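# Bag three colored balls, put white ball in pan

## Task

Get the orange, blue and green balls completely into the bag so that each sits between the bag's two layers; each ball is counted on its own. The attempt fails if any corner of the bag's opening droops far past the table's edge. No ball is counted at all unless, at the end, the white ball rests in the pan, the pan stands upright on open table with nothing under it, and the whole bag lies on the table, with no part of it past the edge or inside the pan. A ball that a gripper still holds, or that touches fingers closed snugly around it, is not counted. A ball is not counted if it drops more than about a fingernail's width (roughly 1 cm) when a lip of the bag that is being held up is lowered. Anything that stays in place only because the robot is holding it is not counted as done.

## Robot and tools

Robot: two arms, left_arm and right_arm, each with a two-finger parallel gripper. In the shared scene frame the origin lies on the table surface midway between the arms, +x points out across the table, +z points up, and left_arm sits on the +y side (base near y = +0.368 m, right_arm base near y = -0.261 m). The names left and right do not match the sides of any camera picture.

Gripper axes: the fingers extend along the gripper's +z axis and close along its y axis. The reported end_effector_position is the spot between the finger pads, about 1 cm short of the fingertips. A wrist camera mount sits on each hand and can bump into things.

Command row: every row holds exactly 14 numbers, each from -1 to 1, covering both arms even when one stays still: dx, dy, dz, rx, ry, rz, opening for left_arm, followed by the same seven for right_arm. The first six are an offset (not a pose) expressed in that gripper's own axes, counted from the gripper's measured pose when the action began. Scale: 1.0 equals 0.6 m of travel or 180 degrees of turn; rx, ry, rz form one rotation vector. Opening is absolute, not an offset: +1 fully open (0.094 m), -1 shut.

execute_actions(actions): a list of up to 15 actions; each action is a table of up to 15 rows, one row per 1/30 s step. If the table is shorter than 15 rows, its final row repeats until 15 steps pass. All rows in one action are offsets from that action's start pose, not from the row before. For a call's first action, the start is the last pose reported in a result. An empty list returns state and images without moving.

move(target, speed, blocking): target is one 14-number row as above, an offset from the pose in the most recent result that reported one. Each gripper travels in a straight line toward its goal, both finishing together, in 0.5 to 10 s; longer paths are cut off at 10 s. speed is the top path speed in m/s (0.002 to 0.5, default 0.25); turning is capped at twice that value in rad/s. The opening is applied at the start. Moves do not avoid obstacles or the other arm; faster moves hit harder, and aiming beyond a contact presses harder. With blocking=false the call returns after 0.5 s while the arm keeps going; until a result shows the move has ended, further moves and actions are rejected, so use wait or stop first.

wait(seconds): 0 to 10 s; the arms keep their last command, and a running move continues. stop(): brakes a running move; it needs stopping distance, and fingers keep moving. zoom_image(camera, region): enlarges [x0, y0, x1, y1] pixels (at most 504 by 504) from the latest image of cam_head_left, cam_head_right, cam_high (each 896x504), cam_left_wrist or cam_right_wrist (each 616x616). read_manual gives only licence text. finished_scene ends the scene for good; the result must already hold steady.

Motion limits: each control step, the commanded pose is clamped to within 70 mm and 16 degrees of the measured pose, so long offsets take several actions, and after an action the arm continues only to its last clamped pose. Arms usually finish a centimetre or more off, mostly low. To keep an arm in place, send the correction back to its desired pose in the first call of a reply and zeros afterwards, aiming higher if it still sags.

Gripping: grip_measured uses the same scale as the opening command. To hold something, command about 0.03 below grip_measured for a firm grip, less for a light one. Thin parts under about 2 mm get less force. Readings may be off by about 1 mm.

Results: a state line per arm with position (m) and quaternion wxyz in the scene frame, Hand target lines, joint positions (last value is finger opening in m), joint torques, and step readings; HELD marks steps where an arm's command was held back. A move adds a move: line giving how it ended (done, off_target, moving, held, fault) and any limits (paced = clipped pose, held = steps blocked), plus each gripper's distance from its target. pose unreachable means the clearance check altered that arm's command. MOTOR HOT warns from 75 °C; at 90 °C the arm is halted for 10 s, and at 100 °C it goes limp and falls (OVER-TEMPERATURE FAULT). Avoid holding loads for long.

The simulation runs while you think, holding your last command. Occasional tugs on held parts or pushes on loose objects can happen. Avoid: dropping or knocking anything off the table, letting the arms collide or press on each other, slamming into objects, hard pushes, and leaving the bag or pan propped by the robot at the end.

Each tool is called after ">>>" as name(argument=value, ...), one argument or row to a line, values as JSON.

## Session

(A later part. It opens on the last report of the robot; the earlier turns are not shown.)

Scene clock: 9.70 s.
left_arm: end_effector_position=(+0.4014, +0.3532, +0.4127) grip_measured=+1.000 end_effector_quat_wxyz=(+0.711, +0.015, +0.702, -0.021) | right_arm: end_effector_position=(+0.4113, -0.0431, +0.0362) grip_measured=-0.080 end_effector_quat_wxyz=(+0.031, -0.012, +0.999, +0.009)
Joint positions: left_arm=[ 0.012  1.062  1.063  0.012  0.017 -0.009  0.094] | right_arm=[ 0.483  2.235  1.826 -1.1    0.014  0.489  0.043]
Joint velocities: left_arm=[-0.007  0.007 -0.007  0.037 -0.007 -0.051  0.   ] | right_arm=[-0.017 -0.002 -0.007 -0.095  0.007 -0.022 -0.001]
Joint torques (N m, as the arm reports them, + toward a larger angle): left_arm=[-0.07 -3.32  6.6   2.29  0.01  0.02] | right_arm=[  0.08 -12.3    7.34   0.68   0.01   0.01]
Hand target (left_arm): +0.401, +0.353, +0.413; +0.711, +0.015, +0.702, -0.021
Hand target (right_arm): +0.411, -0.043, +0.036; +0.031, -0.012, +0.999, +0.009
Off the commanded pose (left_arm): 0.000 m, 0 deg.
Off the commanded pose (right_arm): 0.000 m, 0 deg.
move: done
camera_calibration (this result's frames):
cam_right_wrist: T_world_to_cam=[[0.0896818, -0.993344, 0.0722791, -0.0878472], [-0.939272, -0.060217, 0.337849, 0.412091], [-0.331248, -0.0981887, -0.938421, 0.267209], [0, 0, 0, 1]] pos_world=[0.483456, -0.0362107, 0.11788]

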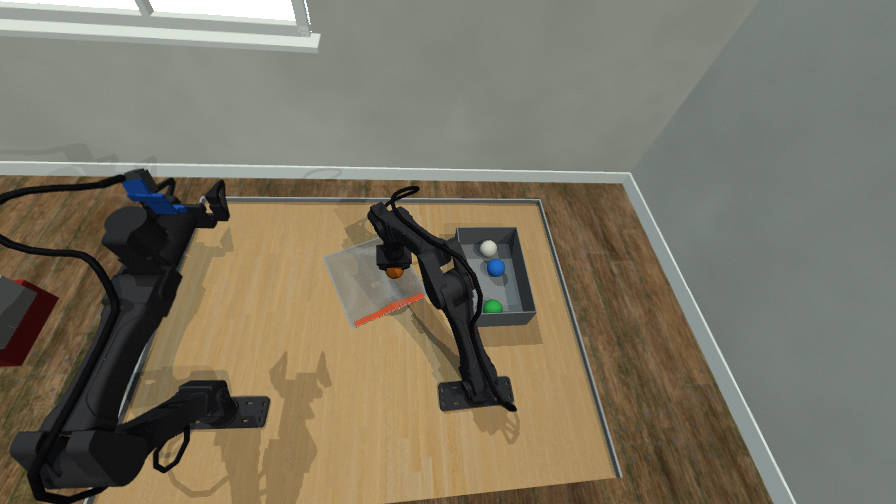

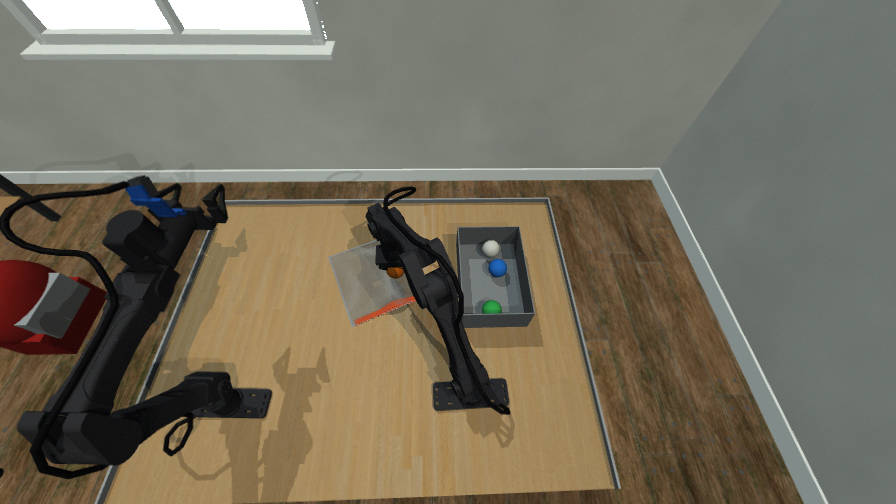

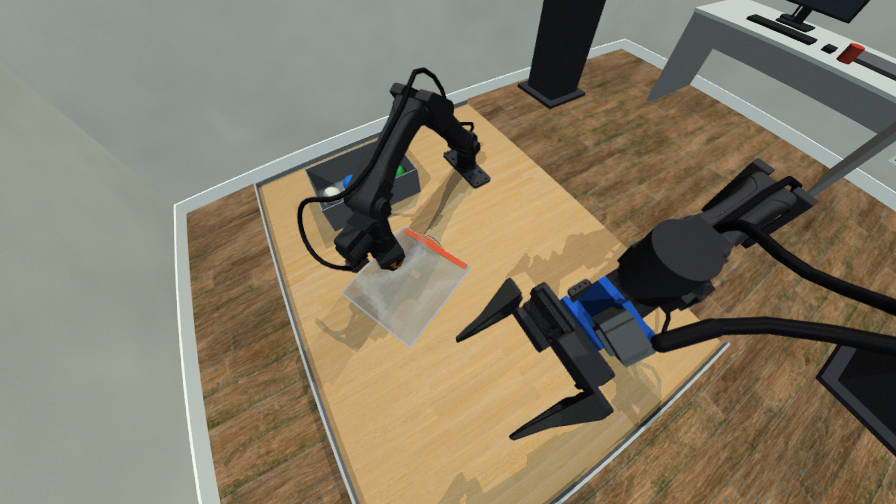

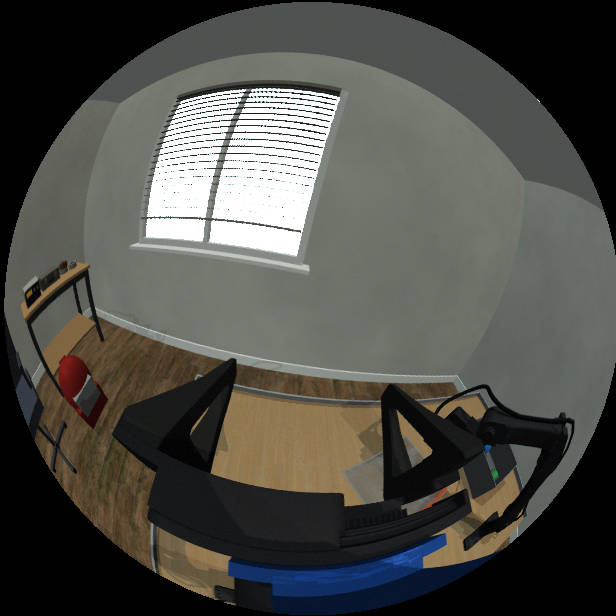

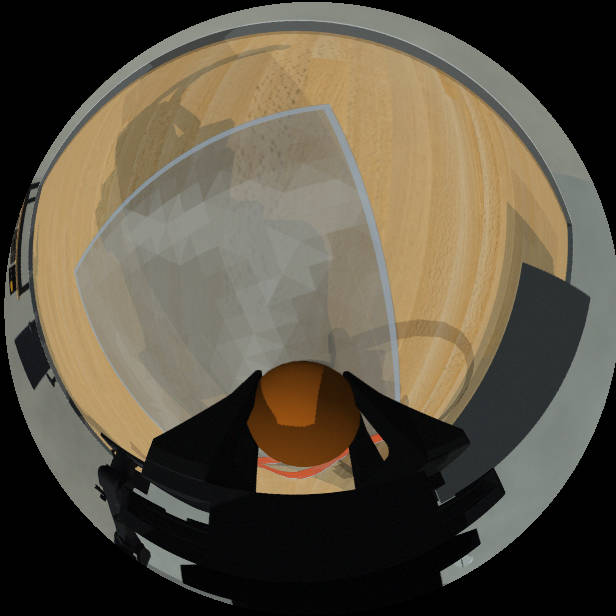

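>>> move(
  target=[0,0,0,0,0,0,1, 0,0,-0.13,0,0,0,-0.115],
  speed=0.2,
)

>>> move(
  target=[0,0,0,0,0,0,1, 0.32,-0.33,-0.06,-0.085,-0.269,-0.182,-0.115],
)

>>> move(
  target=[0.488,-0.689,-0.219,0.139,0.318,0.393,0.2, 0,0,0,0,0,0,-0.115],
)

Scene clock: 12.27 s.
left_arm: end_effector_position=(+0.4014, +0.3532, +0.4127) grip_measured=+1.000 end_effector_quat_wxyz=(+0.711, +0.015, +0.702, -0.021) | right_arm: end_effector_position=(+0.4079, -0.0451, +0.1084) grip_measured=-0.080 end_effector_quat_wxyz=(+0.030, -0.012, +0.999, +0.009)
Joint positions: left_arm=[ 0.012  1.062  1.063  0.012  0.017 -0.009  0.094] | right_arm=[ 0.483  2.206  2.066 -1.369  0.014  0.489  0.043]
Joint velocities: left_arm=[ 0.002  0.012 -0.012 -0.007  0.051  0.095  0.   ] | right_arm=[ 0.012 -0.007 -0.032  0.022  0.022 -0.022 -0.001]
Joint torques (N m, as the arm reports them, + toward a larger angle): left_arm=[ 0.   -3.2   6.68  2.29  0.01 -0.01] | right_arm=[  0.07 -12.54   8.82   0.55   0.     0.02]
Hand target (left_arm): +0.401, +0.353, +0.413; +0.711, +0.015, +0.702, -0.021
Hand target (right_arm): +0.407, -0.045, +0.114; +0.031, -0.012, +0.999, +0.009
Off the commanded pose (left_arm): 0.000 m, 0 deg.
Off the commanded pose (right_arm): 0.006 m, 0 deg.
move: done
camera_calibration (this result's frames):
cam_right_wrist: T_world_to_cam=[[0.0897299, -0.993317, 0.072592, -0.0947467], [-0.939047, -0.0600902, 0.338495, 0.384173], [-0.331871, -0.0985405, -0.938164, 0.333849], [0, 0, 0, 1]] pos_world=[0.480053, -0.0381308, 0.190042]

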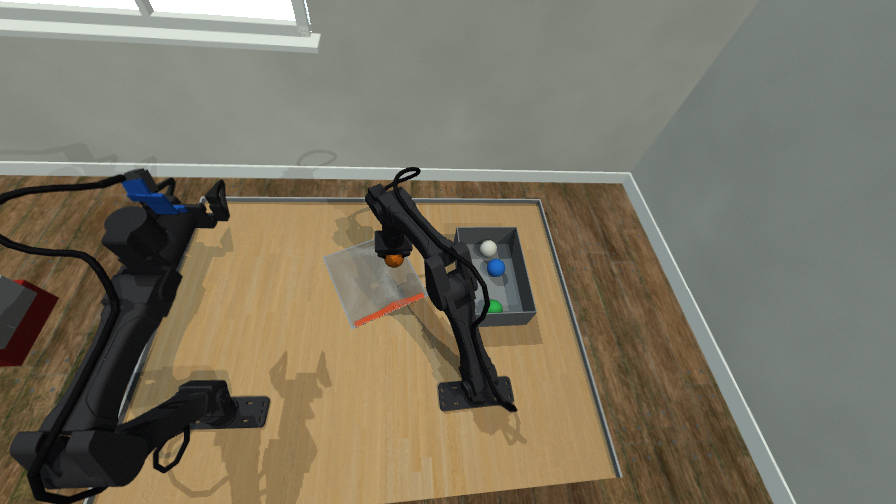

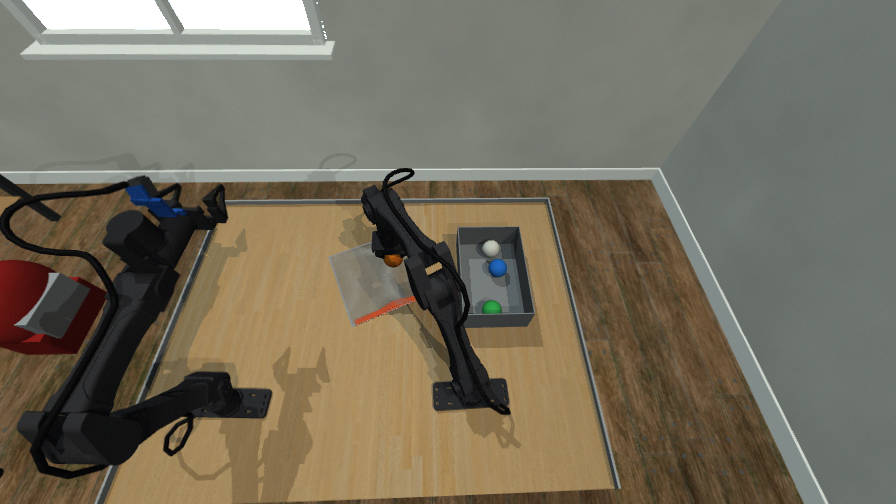

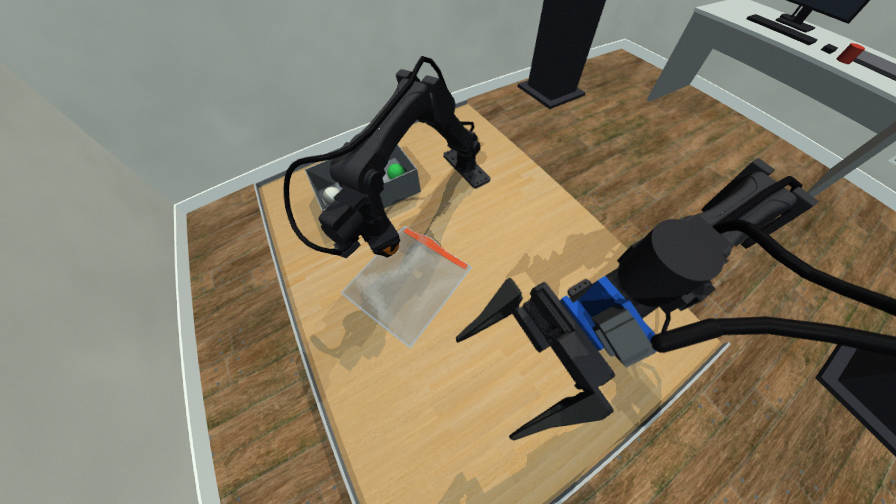

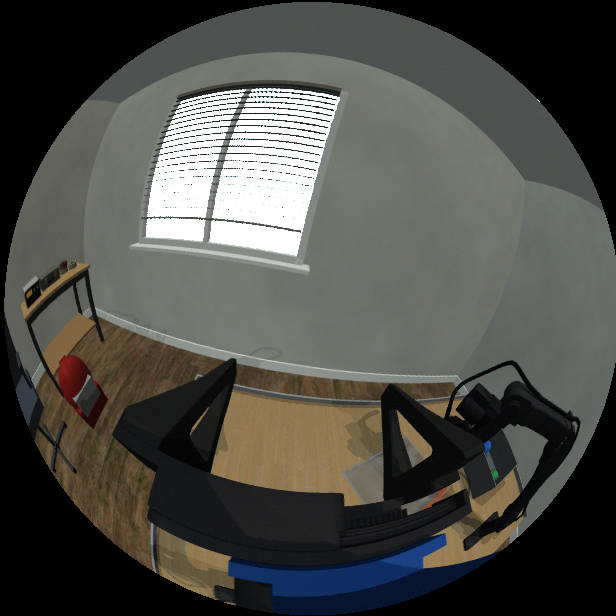

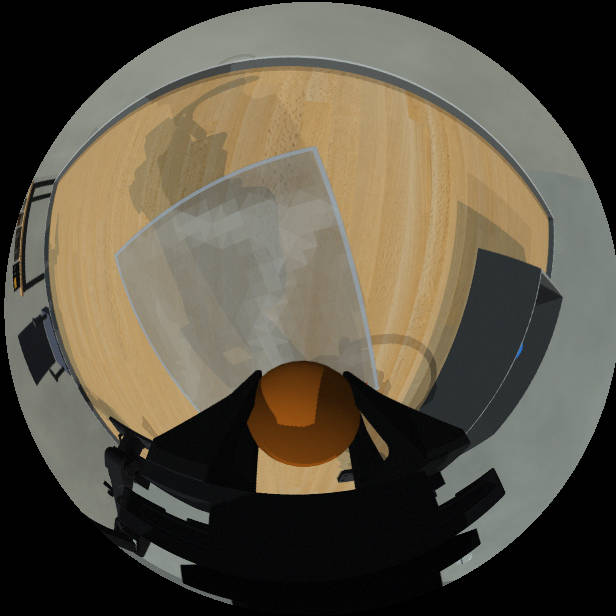

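Scene clock: 15.57 s.
left_arm: end_effector_position=(+0.4014, +0.3532, +0.4127) grip_measured=+1.000 end_effector_quat_wxyz=(+0.711, +0.015, +0.702, -0.021) | right_arm: end_effector_position=(+0.2282, -0.2547, +0.1336) grip_measured=-0.084 end_effector_quat_wxyz=(+0.436, -0.300, +0.842, +0.106)
Joint positions: left_arm=[ 0.012  1.062  1.063  0.012  0.017 -0.009  0.094] | right_arm=[-0.729  0.796  0.549 -0.954 -0.876 -1.207  0.043]
Joint velocities: left_arm=[-0.012 -0.032 -0.012  0.007  0.037  0.051  0.   ] | right_arm=[ 0.017  0.012  0.002 -0.051 -0.022 -0.037 -0.002]
Joint torques (N m, as the arm reports them, + toward a larger angle): left_arm=[-0.09 -3.25  6.57  2.28  0.    0.01] | right_arm=[-0.72  1.95  8.71  0.71 -0.37 -0.05]
Hand target (left_arm): +0.401, +0.353, +0.413; +0.711, +0.015, +0.702, -0.021
Hand target (right_arm): +0.222, -0.252, +0.129; +0.419, -0.287, +0.852, +0.128
Off the commanded pose (left_arm): 0.000 m, 0 deg.
Off the commanded pose (right_arm): 0.012 m, 4 deg.
move: off_target (right_arm)
camera_calibration (this result's frames):
cam_right_wrist: T_world_to_cam=[[0.567532, -0.801197, 0.189713, -0.364432], [-0.650296, -0.577509, -0.493557, 0.107792], [0.504997, 0.15674, -0.84877, 0.139306], [0, 0, 0, 1]] pos_world=[0.206575, -0.251566, 0.240578]

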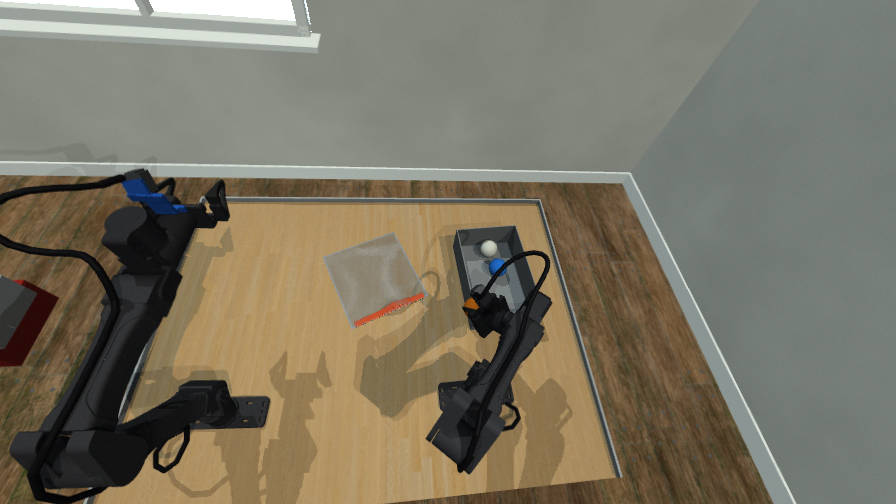

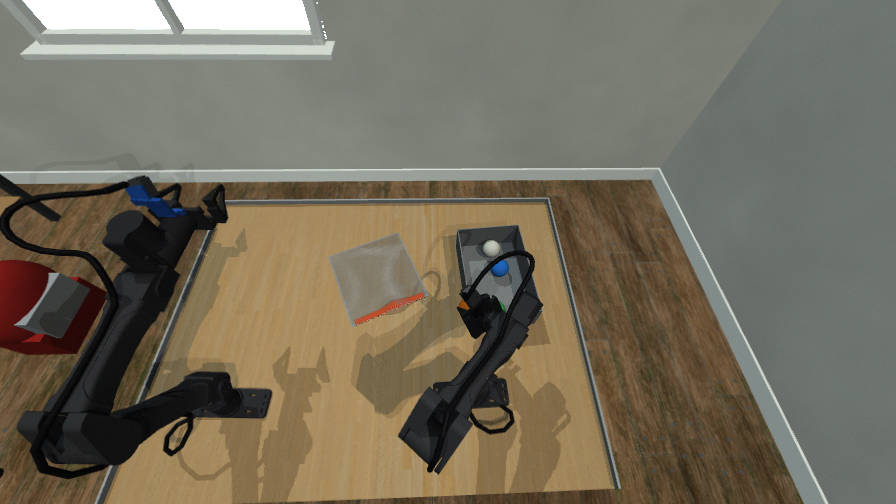

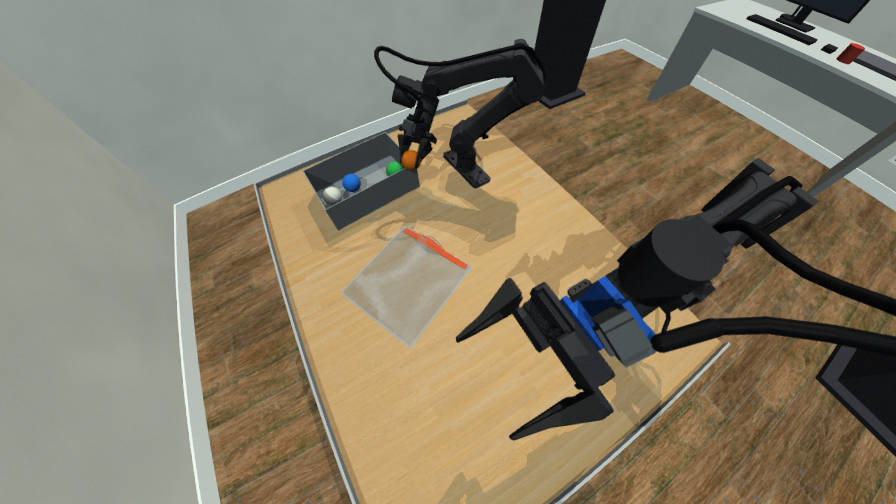

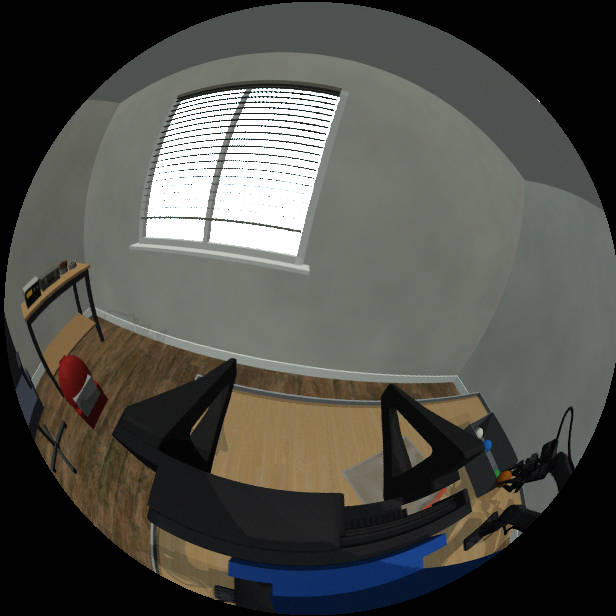

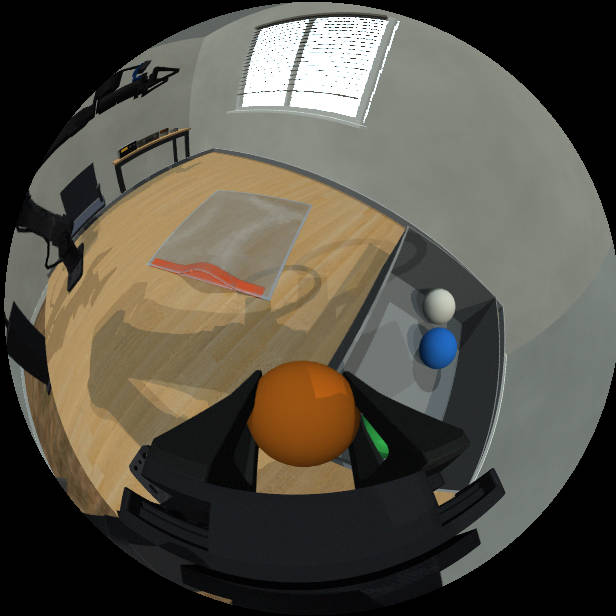

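Scene clock: 19.60 s.
left_arm: end_effector_position=(+0.2521, -0.0557, +0.1004) grip_measured=+0.201 end_effector_quat_wxyz=(+0.169, +0.543, +0.787, +0.237) | right_arm: end_effector_position=(+0.2289, -0.2549, +0.1342) grip_measured=-0.084 end_effector_quat_wxyz=(+0.438, -0.301, +0.841, +0.105)
Joint positions: left_arm=[-1.227  2.515  2.454 -1.543 -0.59  -0.074  0.056] | right_arm=[-0.729  0.796  0.549 -0.949 -0.878 -1.207  0.043]
Joint velocities: left_arm=[ 0.007  0.002 -0.007  0.022 -0.007 -0.007 -0.001] | right_arm=[-0.012 -0.007 -0.007 -0.007 -0.037 -0.051 -0.001]
Joint torques (N m, as the arm reports them, + toward a larger angle): left_arm=[ -0.27 -16.19   7.22   0.19  -0.46  -0.08] | right_arm=[ 0.07  0.24  8.01  1.11 -0.42  0.01]
Hand target (left_arm): +0.252, -0.058, +0.109; +0.178, +0.538, +0.790, +0.233
Hand target (right_arm): +0.228, -0.255, +0.134; +0.436, -0.300, +0.842, +0.106
Off the commanded pose (left_arm): 0.021 m, 2 deg.
Off the commanded pose (right_arm): 0.001 m, 0 deg.
joint sent to its limit (left arm) — the command would take joint 4 (wrist pitch) past its lower limit, so that joint was sent only as far as its limit.
move: off_target (left_arm)
camera_calibration (this result's frames):
cam_left_wrist: T_world_to_cam=[[-0.67921, -0.49751, -0.53959, 0.19998], [-0.692471, 0.67803, 0.246496, 0.234198], [0.243224, 0.541073, -0.805036, 0.156203], [0, 0, 0, 1]] pos_world=[0.260011, -0.143818, 0.175927]
cam_right_wrist: T_world_to_cam=[[0.567264, -0.800474, 0.193529, -0.365385], [-0.647402, -0.578696, -0.495965, 0.107755], [0.509001, 0.156052, -0.846502, 0.138109], [0, 0, 0, 1]] pos_world=[0.206733, -0.251676, 0.241065]

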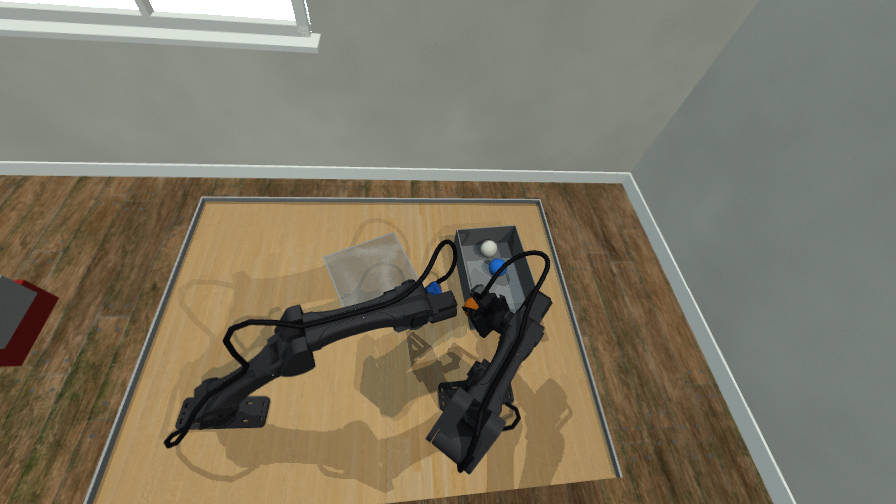

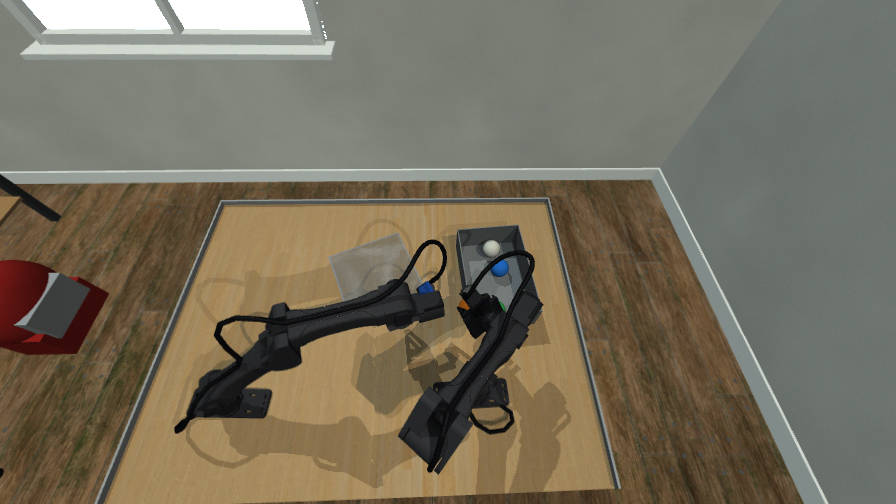

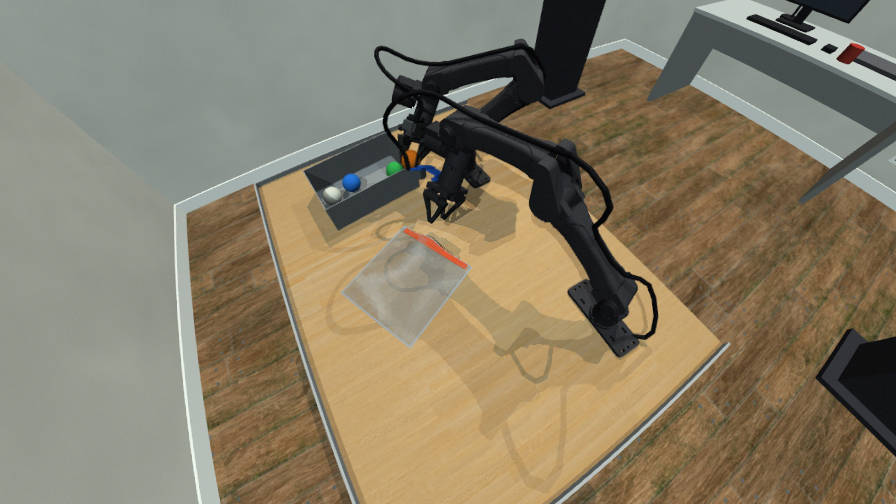

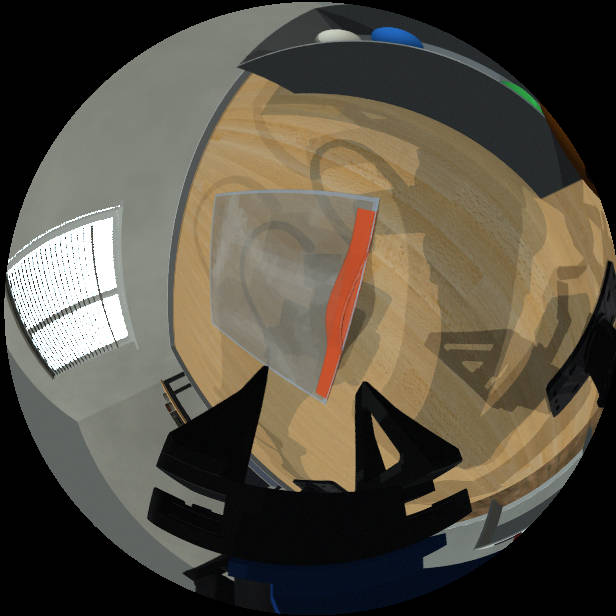

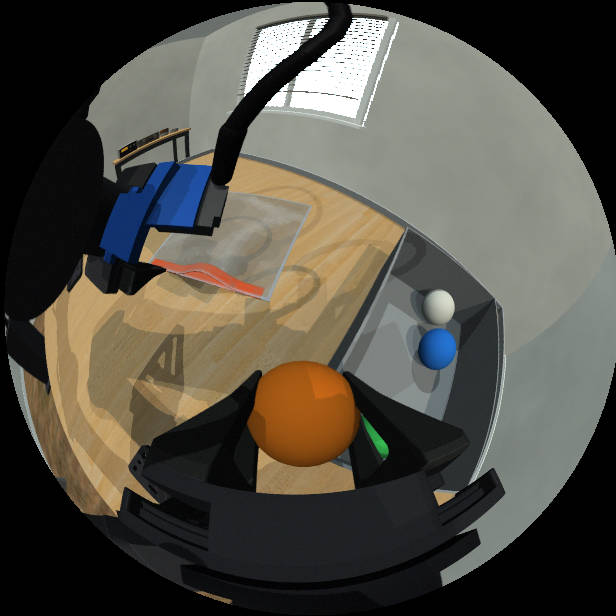

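>>> move(
  target=[-0.008,-0.02,0.067,0,-0.167,0,-0.3, 0,0,0,0,0,0,-0.115],
  speed=0.12,
)

Scene clock: 23.30 s.
left_arm: end_effector_position=(+0.2633, -0.0585, +0.0559) grip_measured=-0.299 end_effector_quat_wxyz=(+0.357, +0.598, +0.712, +0.092) | right_arm: end_effector_position=(+0.2291, -0.2550, +0.1343) grip_measured=-0.084 end_effector_quat_wxyz=(+0.439, -0.301, +0.840, +0.105)
Joint positions: left_arm=[-1.178  2.016  1.312 -0.277 -0.501  0.328  0.033] | right_arm=[-0.729  0.796  0.549 -0.948 -0.879 -1.207  0.043]
Joint velocities: left_arm=[-0.012 -0.007  0.017 -0.007 -0.051 -0.037 -0.   ] | right_arm=[-0.017  0.017  0.002  0.007  0.022  0.007 -0.003]
Joint torques (N m, as the arm reports them, + toward a larger angle): left_arm=[  0.71 -14.36   4.82   1.71  -0.3    0.01] | right_arm=[ 0.06  0.25  8.    1.13 -0.44  0.01]
Hand target (left_arm): +0.267, -0.057, +0.064; +0.368, +0.590, +0.713, +0.086
Hand target (right_arm): +0.229, -0.255, +0.134; +0.438, -0.301, +0.841, +0.105
Off the commanded pose (left_arm): 0.006 m, 2 deg.
Off the commanded pose (right_arm): 0.000 m, 0 deg.
move: done
camera_calibration (this result's frames):
cam_left_wrist: T_world_to_cam=[[-0.760585, -0.464479, -0.453618, 0.20072], [-0.453881, 0.87999, -0.140033, 0.225364], [0.464222, 0.0993817, -0.880126, 0.0393056], [0, 0, 0, 1]] pos_world=[0.236707, -0.108994, 0.157203]
cam_right_wrist: T_world_to_cam=[[0.567229, -0.800278, 0.194439, -0.365612], [-0.646579, -0.578972, -0.496716, 0.107778], [0.510086, 0.156032, -0.845853, 0.137832], [0, 0, 0, 1]] pos_world=[0.206766, -0.251697, 0.241209]

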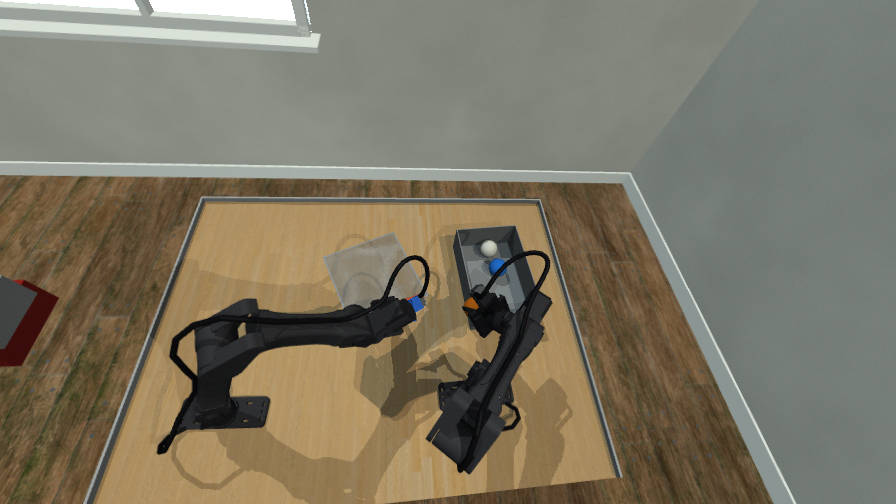

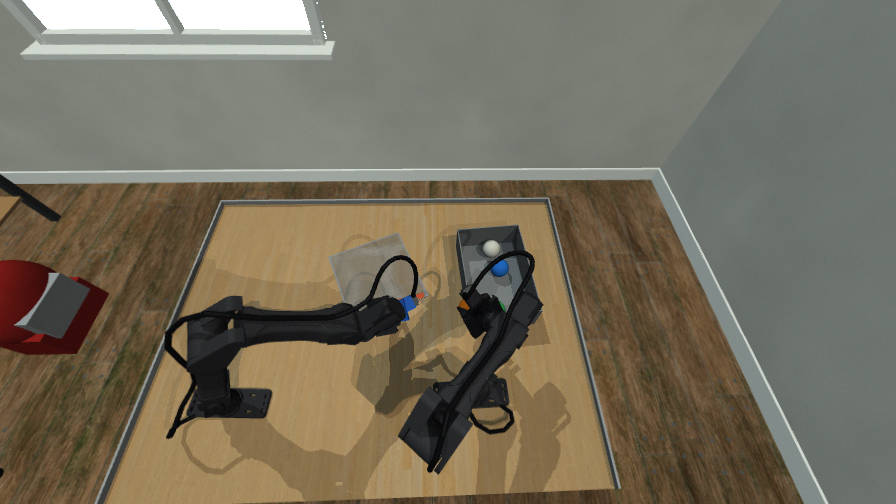

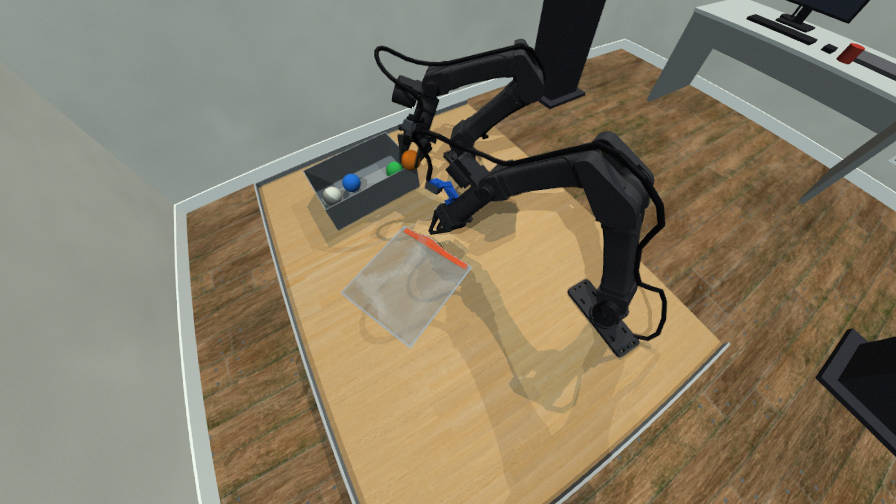

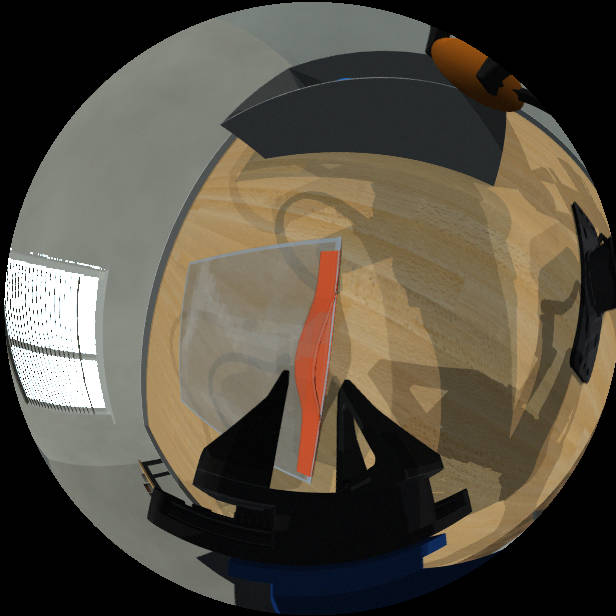

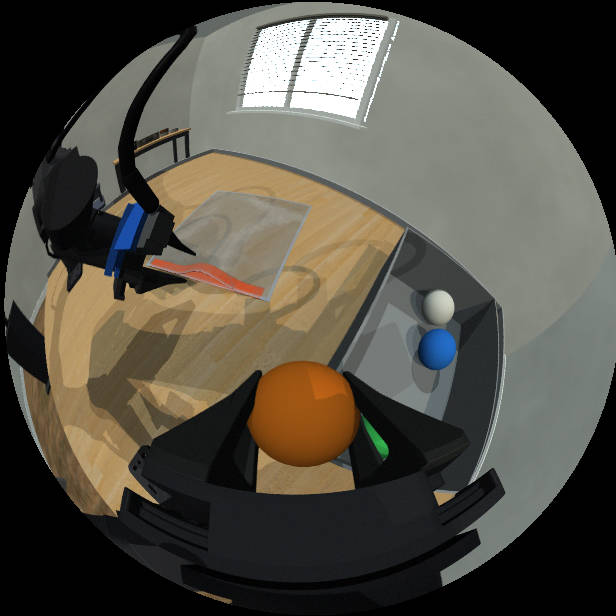

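>>> move(
  target=[0.03,-0.007,0.042,0,0,0,-0.3, 0,0,0,0,0,0,-0.115],
  speed=0.05,
)

>>> zoom_image(
  camera="cam_left_wrist",
  region=[200, 250, 450, 500],
)

>>> zoom_image(
  camera="cam_right_wrist",
  region=[80, 180, 300, 330],
)

Scene clock: 25.07 s.
left_arm: end_effector_position=(+0.2728, -0.0525, +0.0325) grip_measured=-0.299 end_effector_quat_wxyz=(+0.357, +0.600, +0.710, +0.092) | right_arm: end_effector_position=(+0.2291, -0.2550, +0.1344) grip_measured=-0.084 end_effector_quat_wxyz=(+0.439, -0.301, +0.840, +0.104)
Joint positions: left_arm=[-1.15   2.049  1.254 -0.171 -0.483  0.361  0.033] | right_arm=[-0.729  0.796  0.549 -0.947 -0.879 -1.207  0.043]
Joint velocities: left_arm=[ 0.027  0.017 -0.002 -0.007 -0.022  0.022  0.   ] | right_arm=[ 0.017 -0.007 -0.012 -0.037 -0.037 -0.022 -0.   ]
Joint torques (N m, as the arm reports them, + toward a larger angle): left_arm=[  0.68 -11.9    4.81   1.75  -0.23   0.04] | right_arm=[ 0.06  0.23  8.    1.13 -0.44  0.  ]
Hand target (left_arm): +0.275, -0.050, +0.028; +0.357, +0.598, +0.712, +0.092
Hand target (right_arm): +0.229, -0.255, +0.134; +0.439, -0.301, +0.840, +0.104
Off the commanded pose (left_arm): 0.005 m, 0 deg.
Off the commanded pose (right_arm): 0.000 m, 0 deg.
move: done
camera_calibration (this result's frames):
cam_left_wrist: T_world_to_cam=[[-0.762618, -0.459722, -0.455049, 0.201032], [-0.449001, 0.882621, -0.139203, 0.219941], [0.465631, 0.0981586, -0.879519, 0.0132323], [0, 0, 0, 1]] pos_world=[0.245903, -0.103005, 0.133734]
cam_right_wrist: T_world_to_cam=[[0.567172, -0.80023, 0.194801, -0.365702], [-0.646434, -0.579094, -0.496763, 0.107741], [0.510333, 0.155824, -0.845742, 0.13771], [0, 0, 0, 1]] pos_world=[0.206785, -0.251713, 0.241228]

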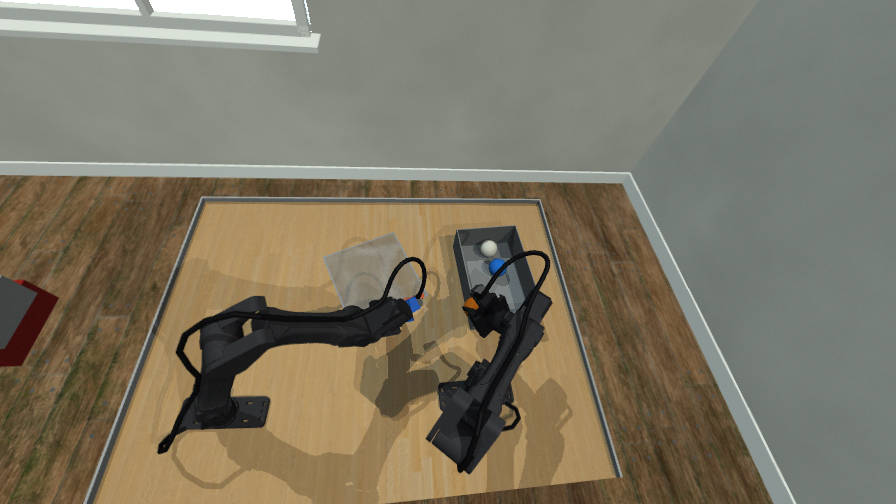

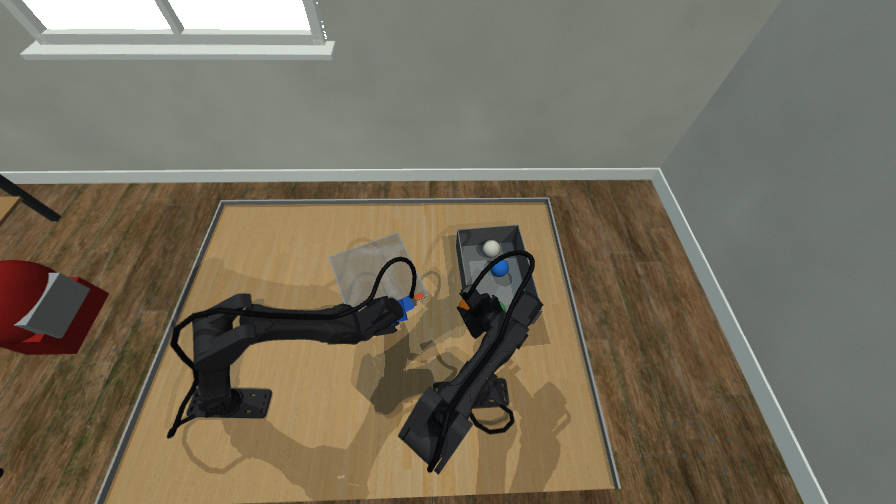

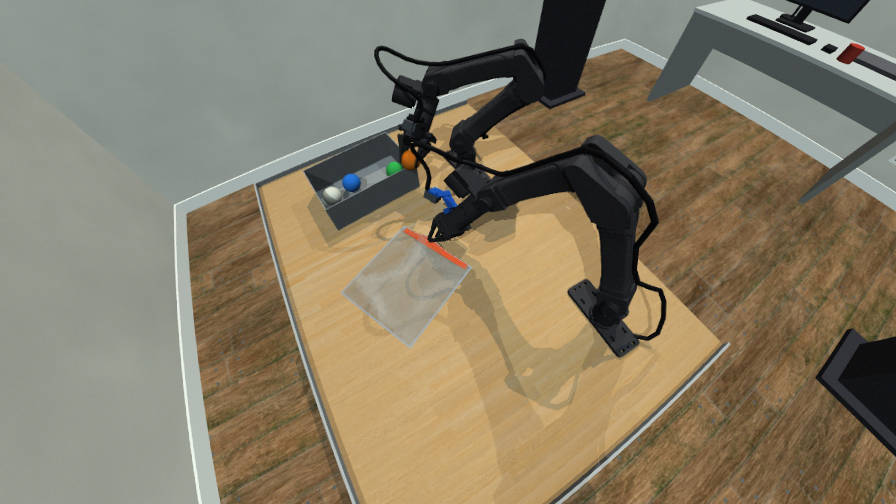

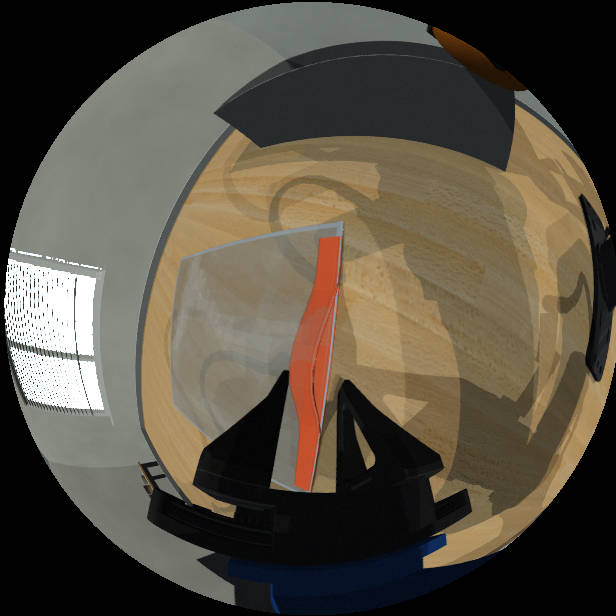

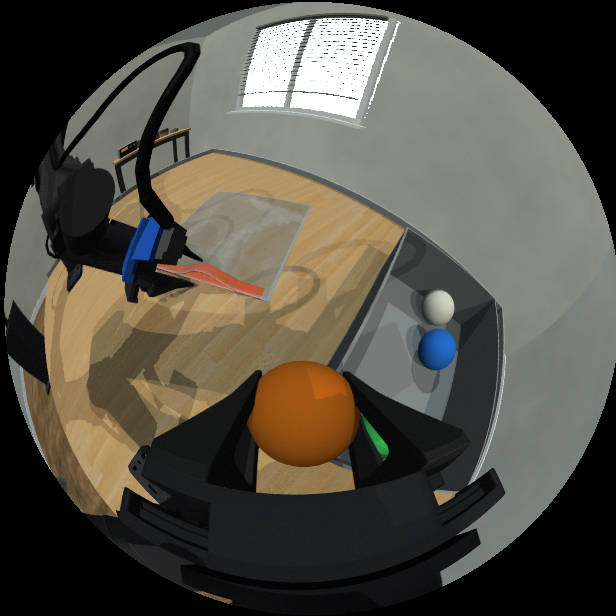

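Region (200, 250, 450, 500) of cam_left_wrist's 616x616 image, scaled by 2.016, with more detail than that image has.

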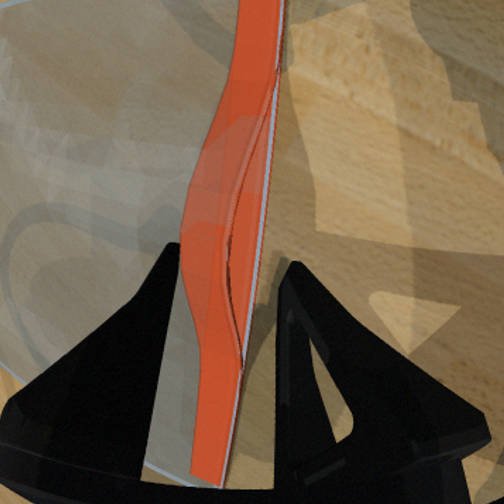

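Region (80, 180, 300, 330) of cam_right_wrist's 616x616 image, scaled by 2.291, with more detail than that image has; it fills the top 344 rows of this view, and the rest is white.

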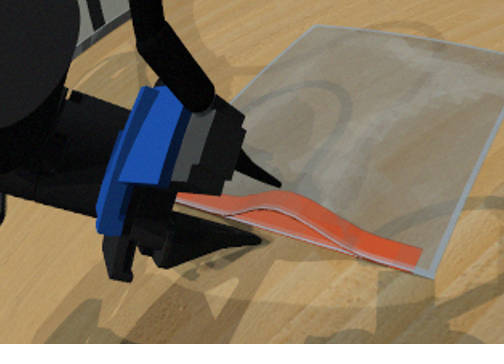

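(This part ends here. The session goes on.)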